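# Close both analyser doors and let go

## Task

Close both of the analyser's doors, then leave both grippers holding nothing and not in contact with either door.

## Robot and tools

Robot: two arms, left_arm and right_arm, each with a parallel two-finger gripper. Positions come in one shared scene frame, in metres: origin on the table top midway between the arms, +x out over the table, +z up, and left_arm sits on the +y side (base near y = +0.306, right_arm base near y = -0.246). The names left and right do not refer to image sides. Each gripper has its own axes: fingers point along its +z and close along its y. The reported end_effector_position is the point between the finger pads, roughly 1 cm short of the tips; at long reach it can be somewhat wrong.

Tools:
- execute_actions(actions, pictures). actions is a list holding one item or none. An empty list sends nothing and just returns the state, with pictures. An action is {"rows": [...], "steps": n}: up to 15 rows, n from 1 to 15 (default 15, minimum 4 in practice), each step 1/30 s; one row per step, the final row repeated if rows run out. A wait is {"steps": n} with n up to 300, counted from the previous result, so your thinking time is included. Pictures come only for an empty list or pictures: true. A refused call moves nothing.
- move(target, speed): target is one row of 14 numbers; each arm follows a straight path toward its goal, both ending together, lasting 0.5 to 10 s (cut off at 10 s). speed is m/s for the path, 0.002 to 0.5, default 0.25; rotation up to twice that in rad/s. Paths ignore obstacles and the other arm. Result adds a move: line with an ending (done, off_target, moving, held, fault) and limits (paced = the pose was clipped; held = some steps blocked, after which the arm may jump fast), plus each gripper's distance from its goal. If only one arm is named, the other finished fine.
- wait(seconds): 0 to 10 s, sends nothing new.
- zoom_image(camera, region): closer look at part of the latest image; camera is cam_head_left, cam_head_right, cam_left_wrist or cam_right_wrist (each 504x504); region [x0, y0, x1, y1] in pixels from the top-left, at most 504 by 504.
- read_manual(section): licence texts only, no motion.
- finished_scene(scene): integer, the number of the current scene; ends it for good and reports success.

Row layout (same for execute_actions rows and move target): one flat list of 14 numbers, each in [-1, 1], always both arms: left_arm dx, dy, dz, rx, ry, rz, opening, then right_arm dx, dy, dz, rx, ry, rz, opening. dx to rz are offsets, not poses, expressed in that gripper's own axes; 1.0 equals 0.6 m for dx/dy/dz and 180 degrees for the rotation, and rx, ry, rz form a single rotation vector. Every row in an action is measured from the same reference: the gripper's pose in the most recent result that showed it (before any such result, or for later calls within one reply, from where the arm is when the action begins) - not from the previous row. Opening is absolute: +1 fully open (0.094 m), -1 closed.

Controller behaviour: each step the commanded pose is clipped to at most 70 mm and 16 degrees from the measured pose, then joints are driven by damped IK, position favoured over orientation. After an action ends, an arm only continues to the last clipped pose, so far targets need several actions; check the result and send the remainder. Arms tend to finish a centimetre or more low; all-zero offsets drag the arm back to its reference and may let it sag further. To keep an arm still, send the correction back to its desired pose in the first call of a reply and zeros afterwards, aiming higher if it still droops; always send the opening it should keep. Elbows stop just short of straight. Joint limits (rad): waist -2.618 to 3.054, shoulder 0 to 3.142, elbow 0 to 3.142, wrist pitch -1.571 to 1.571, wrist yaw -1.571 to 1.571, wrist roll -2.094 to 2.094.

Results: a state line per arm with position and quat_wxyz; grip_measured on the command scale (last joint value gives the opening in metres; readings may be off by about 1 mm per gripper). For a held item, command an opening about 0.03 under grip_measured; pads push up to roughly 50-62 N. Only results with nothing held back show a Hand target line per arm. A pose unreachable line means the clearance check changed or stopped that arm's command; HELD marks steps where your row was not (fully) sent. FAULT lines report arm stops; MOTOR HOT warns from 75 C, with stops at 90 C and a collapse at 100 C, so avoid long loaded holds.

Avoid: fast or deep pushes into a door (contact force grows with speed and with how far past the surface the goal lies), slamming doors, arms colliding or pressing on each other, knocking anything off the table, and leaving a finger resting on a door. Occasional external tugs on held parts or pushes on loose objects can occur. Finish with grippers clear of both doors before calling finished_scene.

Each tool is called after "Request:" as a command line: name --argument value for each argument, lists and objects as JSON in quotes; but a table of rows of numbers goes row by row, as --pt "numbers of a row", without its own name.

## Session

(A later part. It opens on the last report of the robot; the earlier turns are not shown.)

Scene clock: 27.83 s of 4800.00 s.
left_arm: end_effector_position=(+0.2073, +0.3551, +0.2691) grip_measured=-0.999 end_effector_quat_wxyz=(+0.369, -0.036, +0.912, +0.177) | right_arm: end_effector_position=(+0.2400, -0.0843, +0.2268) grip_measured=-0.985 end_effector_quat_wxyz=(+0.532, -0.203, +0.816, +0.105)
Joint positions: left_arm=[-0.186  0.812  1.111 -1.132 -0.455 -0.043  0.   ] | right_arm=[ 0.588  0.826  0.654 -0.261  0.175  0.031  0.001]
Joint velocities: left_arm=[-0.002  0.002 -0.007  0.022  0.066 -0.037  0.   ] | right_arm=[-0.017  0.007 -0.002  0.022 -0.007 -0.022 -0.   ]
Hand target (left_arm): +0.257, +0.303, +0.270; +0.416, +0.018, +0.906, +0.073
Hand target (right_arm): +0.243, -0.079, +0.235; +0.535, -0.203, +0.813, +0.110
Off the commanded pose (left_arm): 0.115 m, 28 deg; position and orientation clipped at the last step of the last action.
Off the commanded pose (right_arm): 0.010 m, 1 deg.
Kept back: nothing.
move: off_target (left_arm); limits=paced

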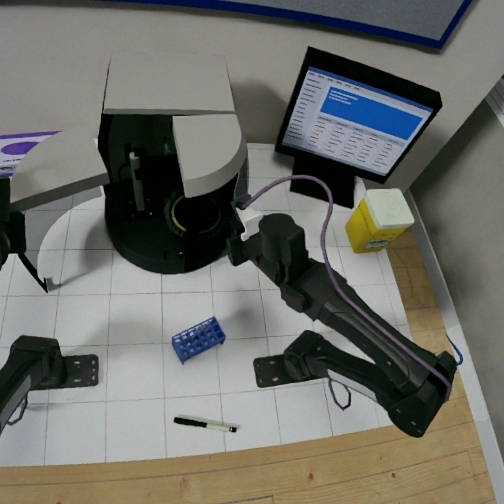

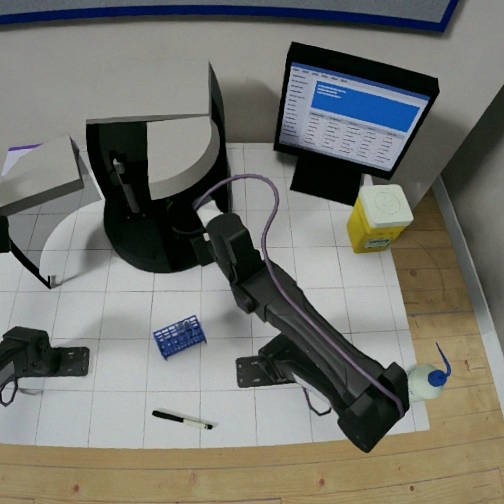

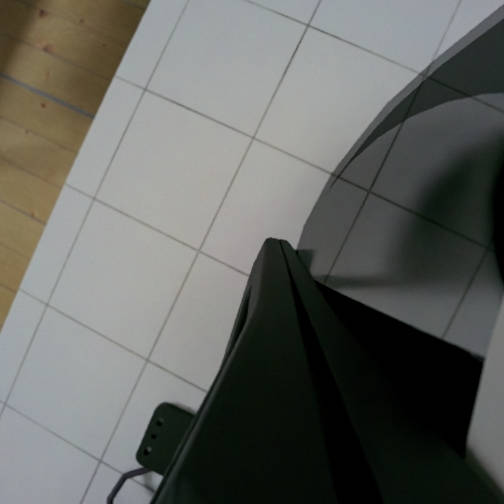

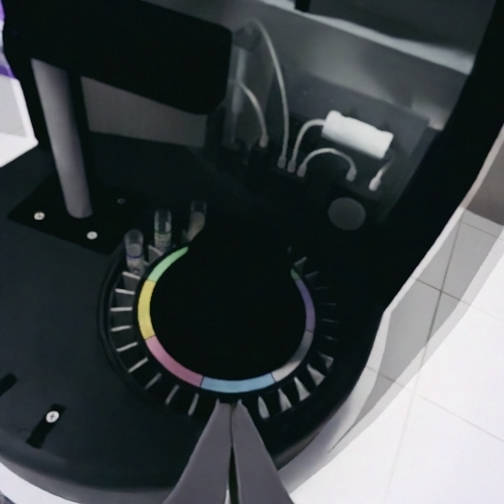

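Request:
move --target '[-0.028,0.145,0.12,0.137,0.04,-0.524,-1,-0.028,0.025,0.033,0,0,0,-1]' --speed 0.5

Scene clock: 30.50 s of 4800.00 s.
left_arm: end_effector_position=(+0.2496, +0.4580, +0.2638) grip_measured=-0.999 end_effector_quat_wxyz=(-0.333, +0.624, -0.629, +0.321) | right_arm: end_effector_position=(+0.2486, -0.0689, +0.2193) grip_measured=-0.985 end_effector_quat_wxyz=(+0.520, -0.207, +0.823, +0.097)
Joint positions: left_arm=[ 0.868  1.091  1.112 -0.862  0.696 -0.928  0.   ] | right_arm=[ 0.635  0.921  0.684 -0.231  0.224  0.049  0.001]
Joint velocities: left_arm=[ 0.012  0.017  0.002  0.007 -0.066 -0.066  0.   ] | right_arm=[ 0.032 -0.002 -0.002 -0.037  0.066  0.022  0.   ]
Hand target (left_arm): +0.251, +0.459, +0.259; -0.330, +0.625, -0.627, +0.328
Hand target (right_arm): +0.255, -0.060, +0.233; +0.531, -0.203, +0.816, +0.105
Off the commanded pose (left_arm): 0.006 m, 1 deg.
Off the commanded pose (right_arm): 0.018 m, 2 deg.
Kept back: nothing.
move: off_target (right_arm)

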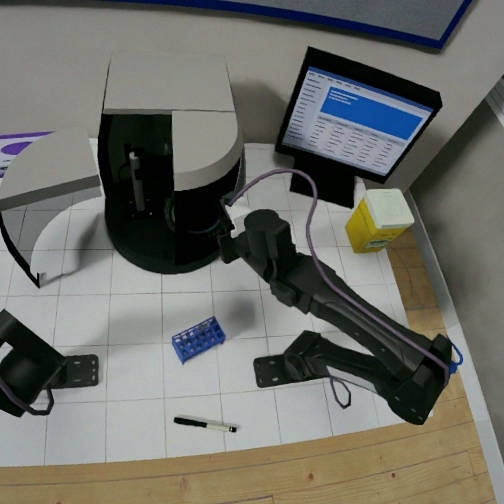

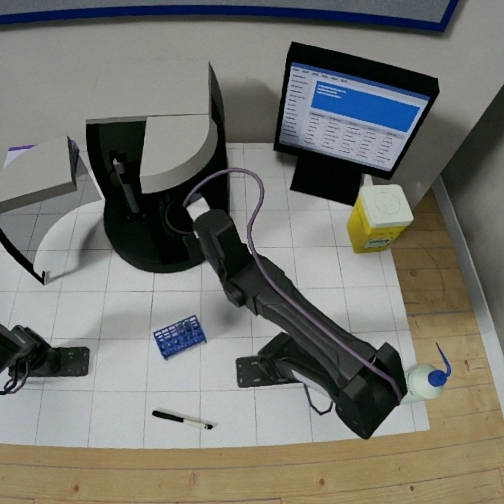

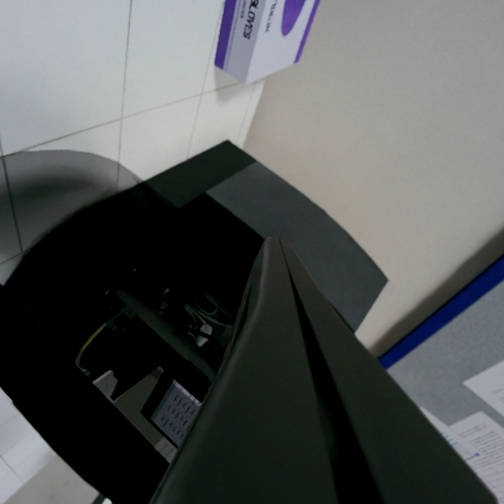

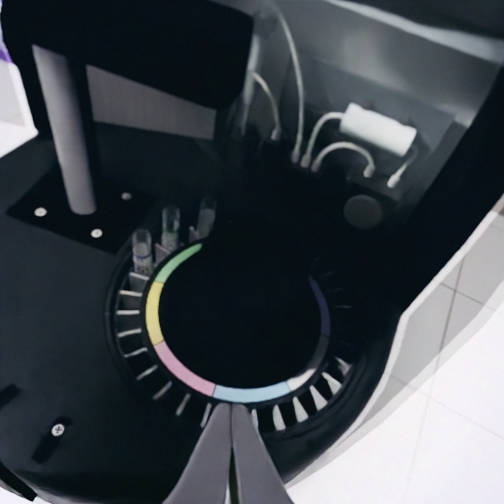

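Request:
move --target '[0.267,0.003,0.023,0,0.09,0.063,-1,0,-0.06,-0.08,0,0,0,-1]' --speed 0.12

Scene clock: 32.63 s of 4800.00 s.
left_arm: end_effector_position=(+0.2630, +0.3004, +0.2491) grip_measured=-0.999 end_effector_quat_wxyz=(+0.257, -0.514, +0.729, -0.371) | right_arm: end_effector_position=(+0.2289, -0.1151, +0.2279) grip_measured=-0.985 end_effector_quat_wxyz=(+0.510, -0.208, +0.829, +0.093)
Joint positions: left_arm=[ 0.252  0.895  0.968 -0.818  0.506 -1.159  0.   ] | right_arm=[ 0.459  0.738  0.684 -0.428  0.068 -0.03   0.001]
Joint velocities: left_arm=[-0.002 -0.012  0.002  0.007 -0.022 -0.022 -0.001] | right_arm=[-0.012  0.002 -0.002  0.051 -0.037  0.007 -0.   ]
Hand target (left_arm): +0.260, +0.299, +0.252; +0.271, -0.507, +0.728, -0.373
Hand target (right_arm): +0.225, -0.119, +0.242; +0.521, -0.207, +0.823, +0.096
Off the commanded pose (left_arm): 0.004 m, 2 deg.
Off the commanded pose (right_arm): 0.016 m, 1 deg.
Kept back: nothing.
move: off_target (right_arm)

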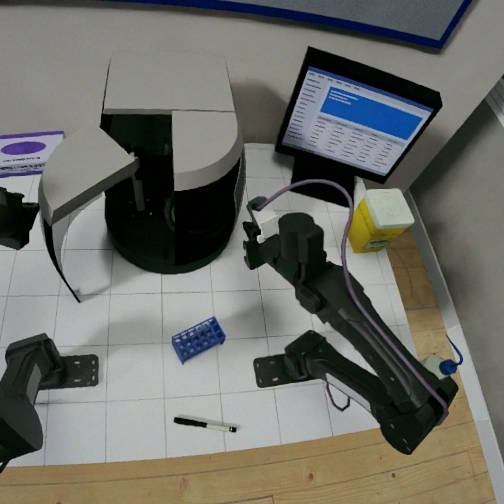

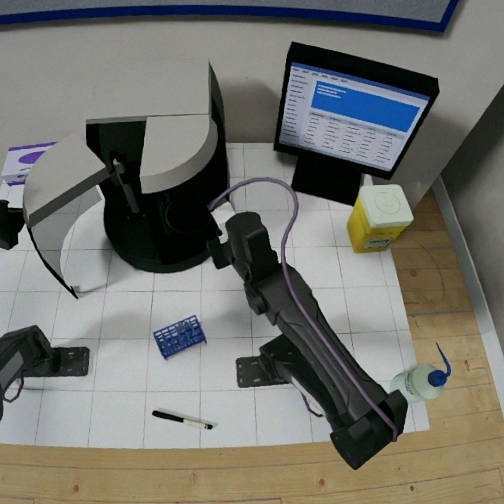

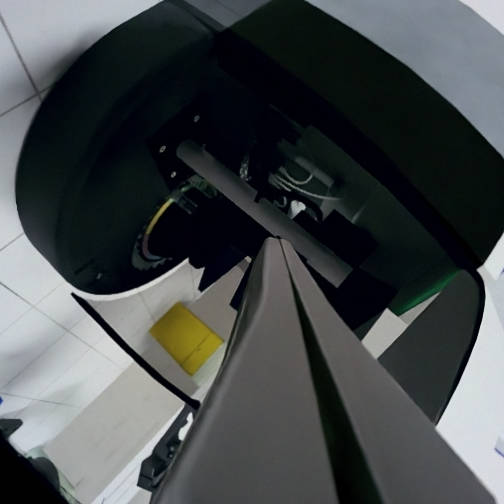

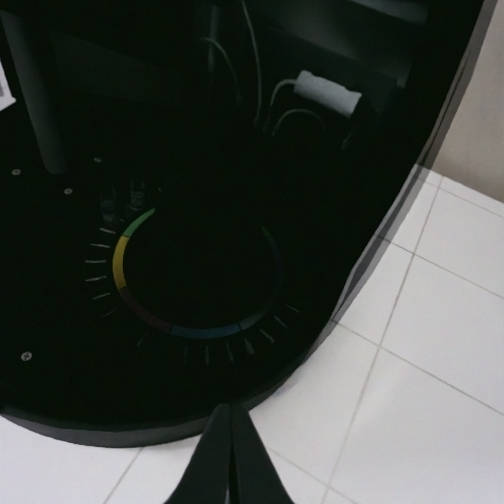

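Request:
move --target '[0.225,-0.025,0.033,0,0.035,0.026,-1,0,0,0,0,0,0,-1]' --speed 0.1

Scene clock: 34.80 s of 4800.00 s.
left_arm: end_effector_position=(+0.2383, +0.1678, +0.2538) grip_measured=-0.999 end_effector_quat_wxyz=(+0.227, -0.462, +0.763, -0.392) | right_arm: end_effector_position=(+0.2287, -0.1148, +0.2278) grip_measured=-0.985 end_effector_quat_wxyz=(+0.510, -0.209, +0.829, +0.094)
Joint positions: left_arm=[-0.56   0.855  0.948 -0.724 -0.012 -1.6    0.   ] | right_arm=[ 0.459  0.738  0.684 -0.428  0.066 -0.031  0.001]
Joint velocities: left_arm=[-0.012  0.007  0.012 -0.007  0.022 -0.022 -0.   ] | right_arm=[-0.022  0.012 -0.012  0.007 -0.022 -0.007 -0.002]
Hand target (left_arm): +0.242, +0.167, +0.251; +0.231, -0.463, +0.763, -0.388
Hand target (right_arm): +0.229, -0.115, +0.228; +0.510, -0.208, +0.829, +0.093
Off the commanded pose (left_arm): 0.005 m, 1 deg.
Off the commanded pose (right_arm): 0.000 m, 0 deg.
Kept back: nothing.
move: done

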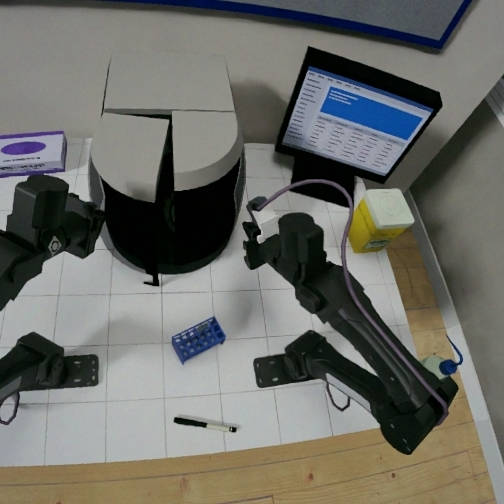

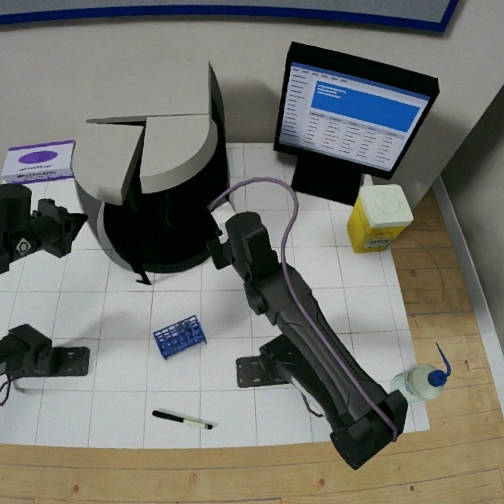

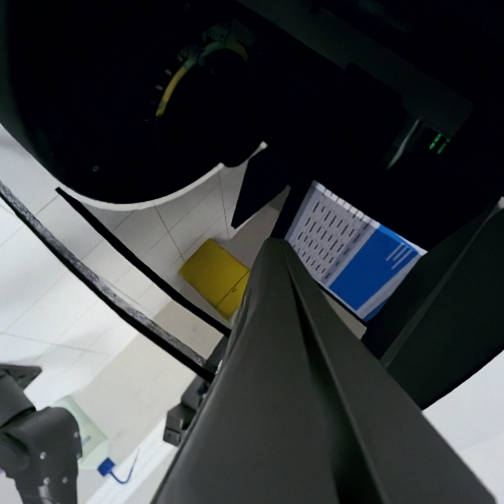

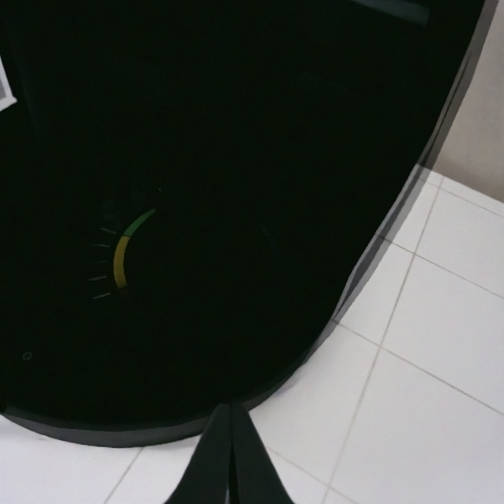

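Request:
move --target '[0.047,-0.03,0.044,0,0,0,-1,0,0,0,0,0,0,-1]' --speed 0.05

Request:
move --target '[-0.06,0.03,-0.07,0,0,0,-1,0,0,0,0,0,0,-1]'

Request:
zoom_image --camera "cam_head_left" --region '[80,90,280,290]'

Scene clock: 36.13 s of 4800.00 s.
left_arm: end_effector_position=(+0.2432, +0.1342, +0.2346) grip_measured=-0.999 end_effector_quat_wxyz=(+0.210, -0.464, +0.776, -0.373) | right_arm: end_effector_position=(+0.2287, -0.1148, +0.2278) grip_measured=-0.985 end_effector_quat_wxyz=(+0.510, -0.209, +0.829, +0.094)
Joint positions: left_arm=[-0.703  0.967  0.952 -0.675 -0.109 -1.687  0.   ] | right_arm=[ 0.459  0.738  0.684 -0.428  0.066 -0.031  0.001]
Joint velocities: left_arm=[ 0.022 -0.002  0.017  0.022 -0.022  0.022 -0.   ] | right_arm=[-0.027 -0.002  0.007 -0.022  0.066 -0.022 -0.   ]
Hand target (left_arm): +0.253, +0.129, +0.253; +0.226, -0.462, +0.763, -0.392
Hand target (right_arm): +0.229, -0.115, +0.228; +0.510, -0.209, +0.829, +0.094
Off the commanded pose (left_arm): 0.022 m, 3 deg.
Off the commanded pose (right_arm): 0.000 m, 0 deg.
Kept back: nothing.
move: off_target (left_arm)

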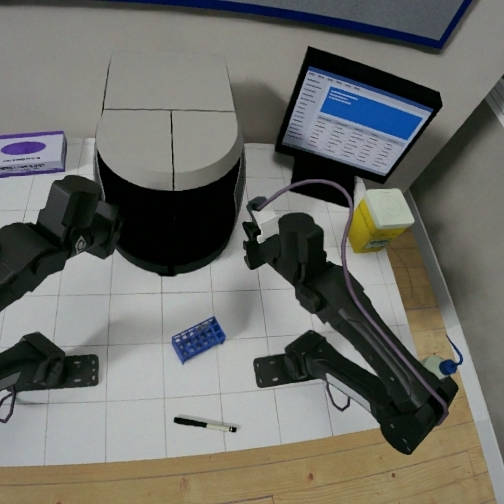

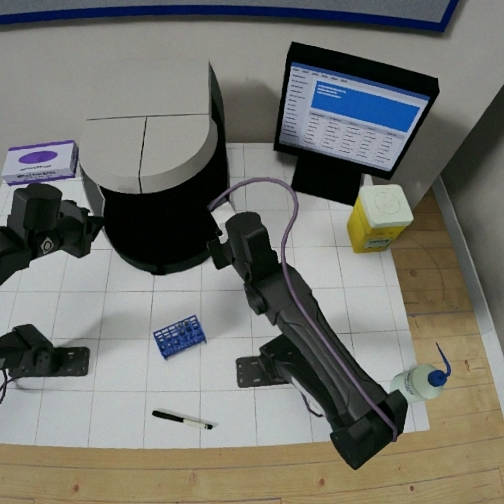

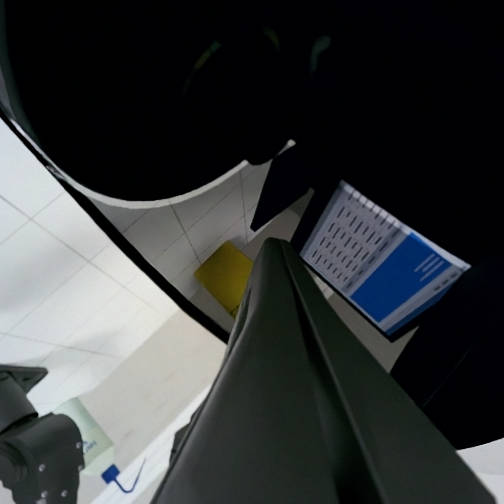

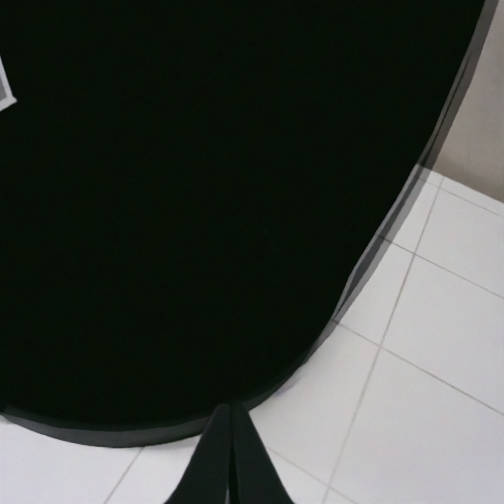

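Scene clock: 37.17 s of 4800.00 s.
left_arm: end_effector_position=(+0.2249, +0.1836, +0.2441) grip_measured=-0.999 end_effector_quat_wxyz=(+0.206, -0.469, +0.774, -0.371) | right_arm: end_effector_position=(+0.2287, -0.1148, +0.2278) grip_measured=-0.985 end_effector_quat_wxyz=(+0.510, -0.209, +0.829, +0.094)
Joint positions: left_arm=[-0.486  0.823  0.952 -0.824  0.059 -1.561  0.   ] | right_arm=[ 0.459  0.738  0.684 -0.428  0.066 -0.031  0.001]
Joint velocities: left_arm=[-0.012 -0.007 -0.012 -0.022 -0.007  0.066  0.001] | right_arm=[-0.022  0.002  0.002 -0.007  0.051 -0.051  0.001]
Hand target (left_arm): +0.221, +0.187, +0.246; +0.210, -0.464, +0.776, -0.373
Hand target (right_arm): +0.229, -0.115, +0.228; +0.510, -0.209, +0.829, +0.094
Off the commanded pose (left_arm): 0.005 m, 1 deg.
Off the commanded pose (right_arm): 0.000 m, 0 deg.
Kept back: nothing.
move: done

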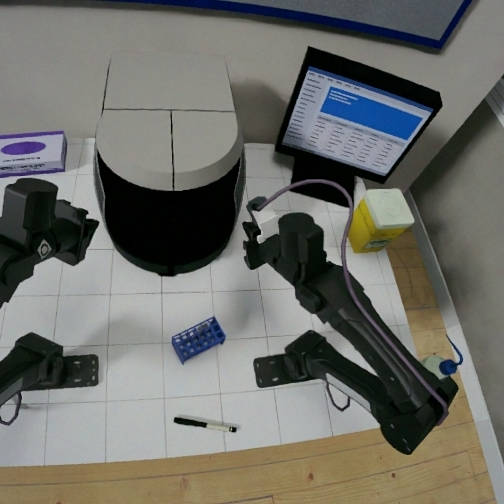

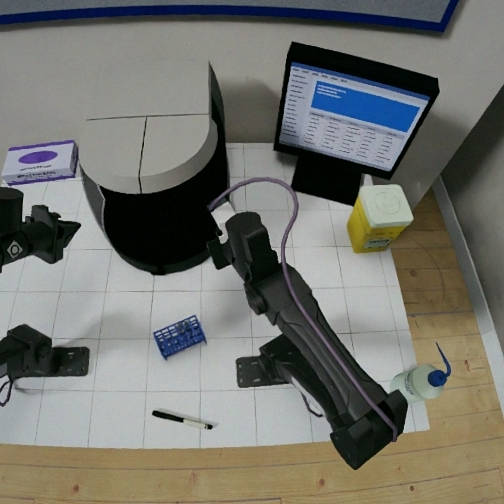

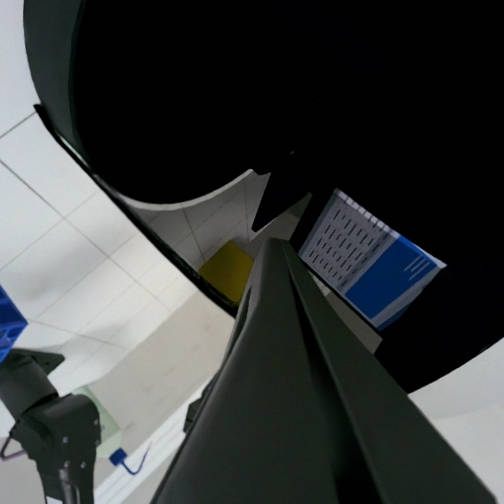

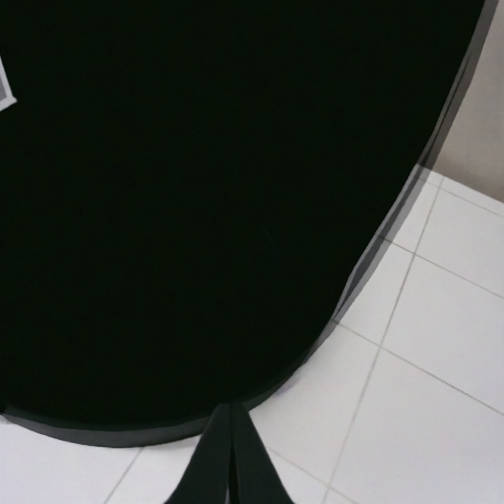

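Region (80, 90, 280, 290) of cam_head_left's 504x504 image, scaled by 2.520, with more detail than that image has.

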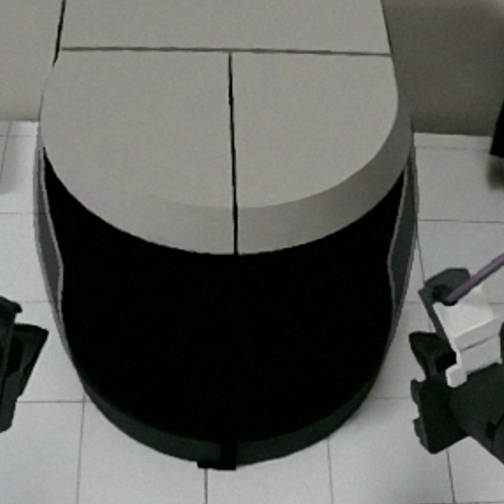

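Request:
finished_scene --scene 1

The scene is finished: the task was done.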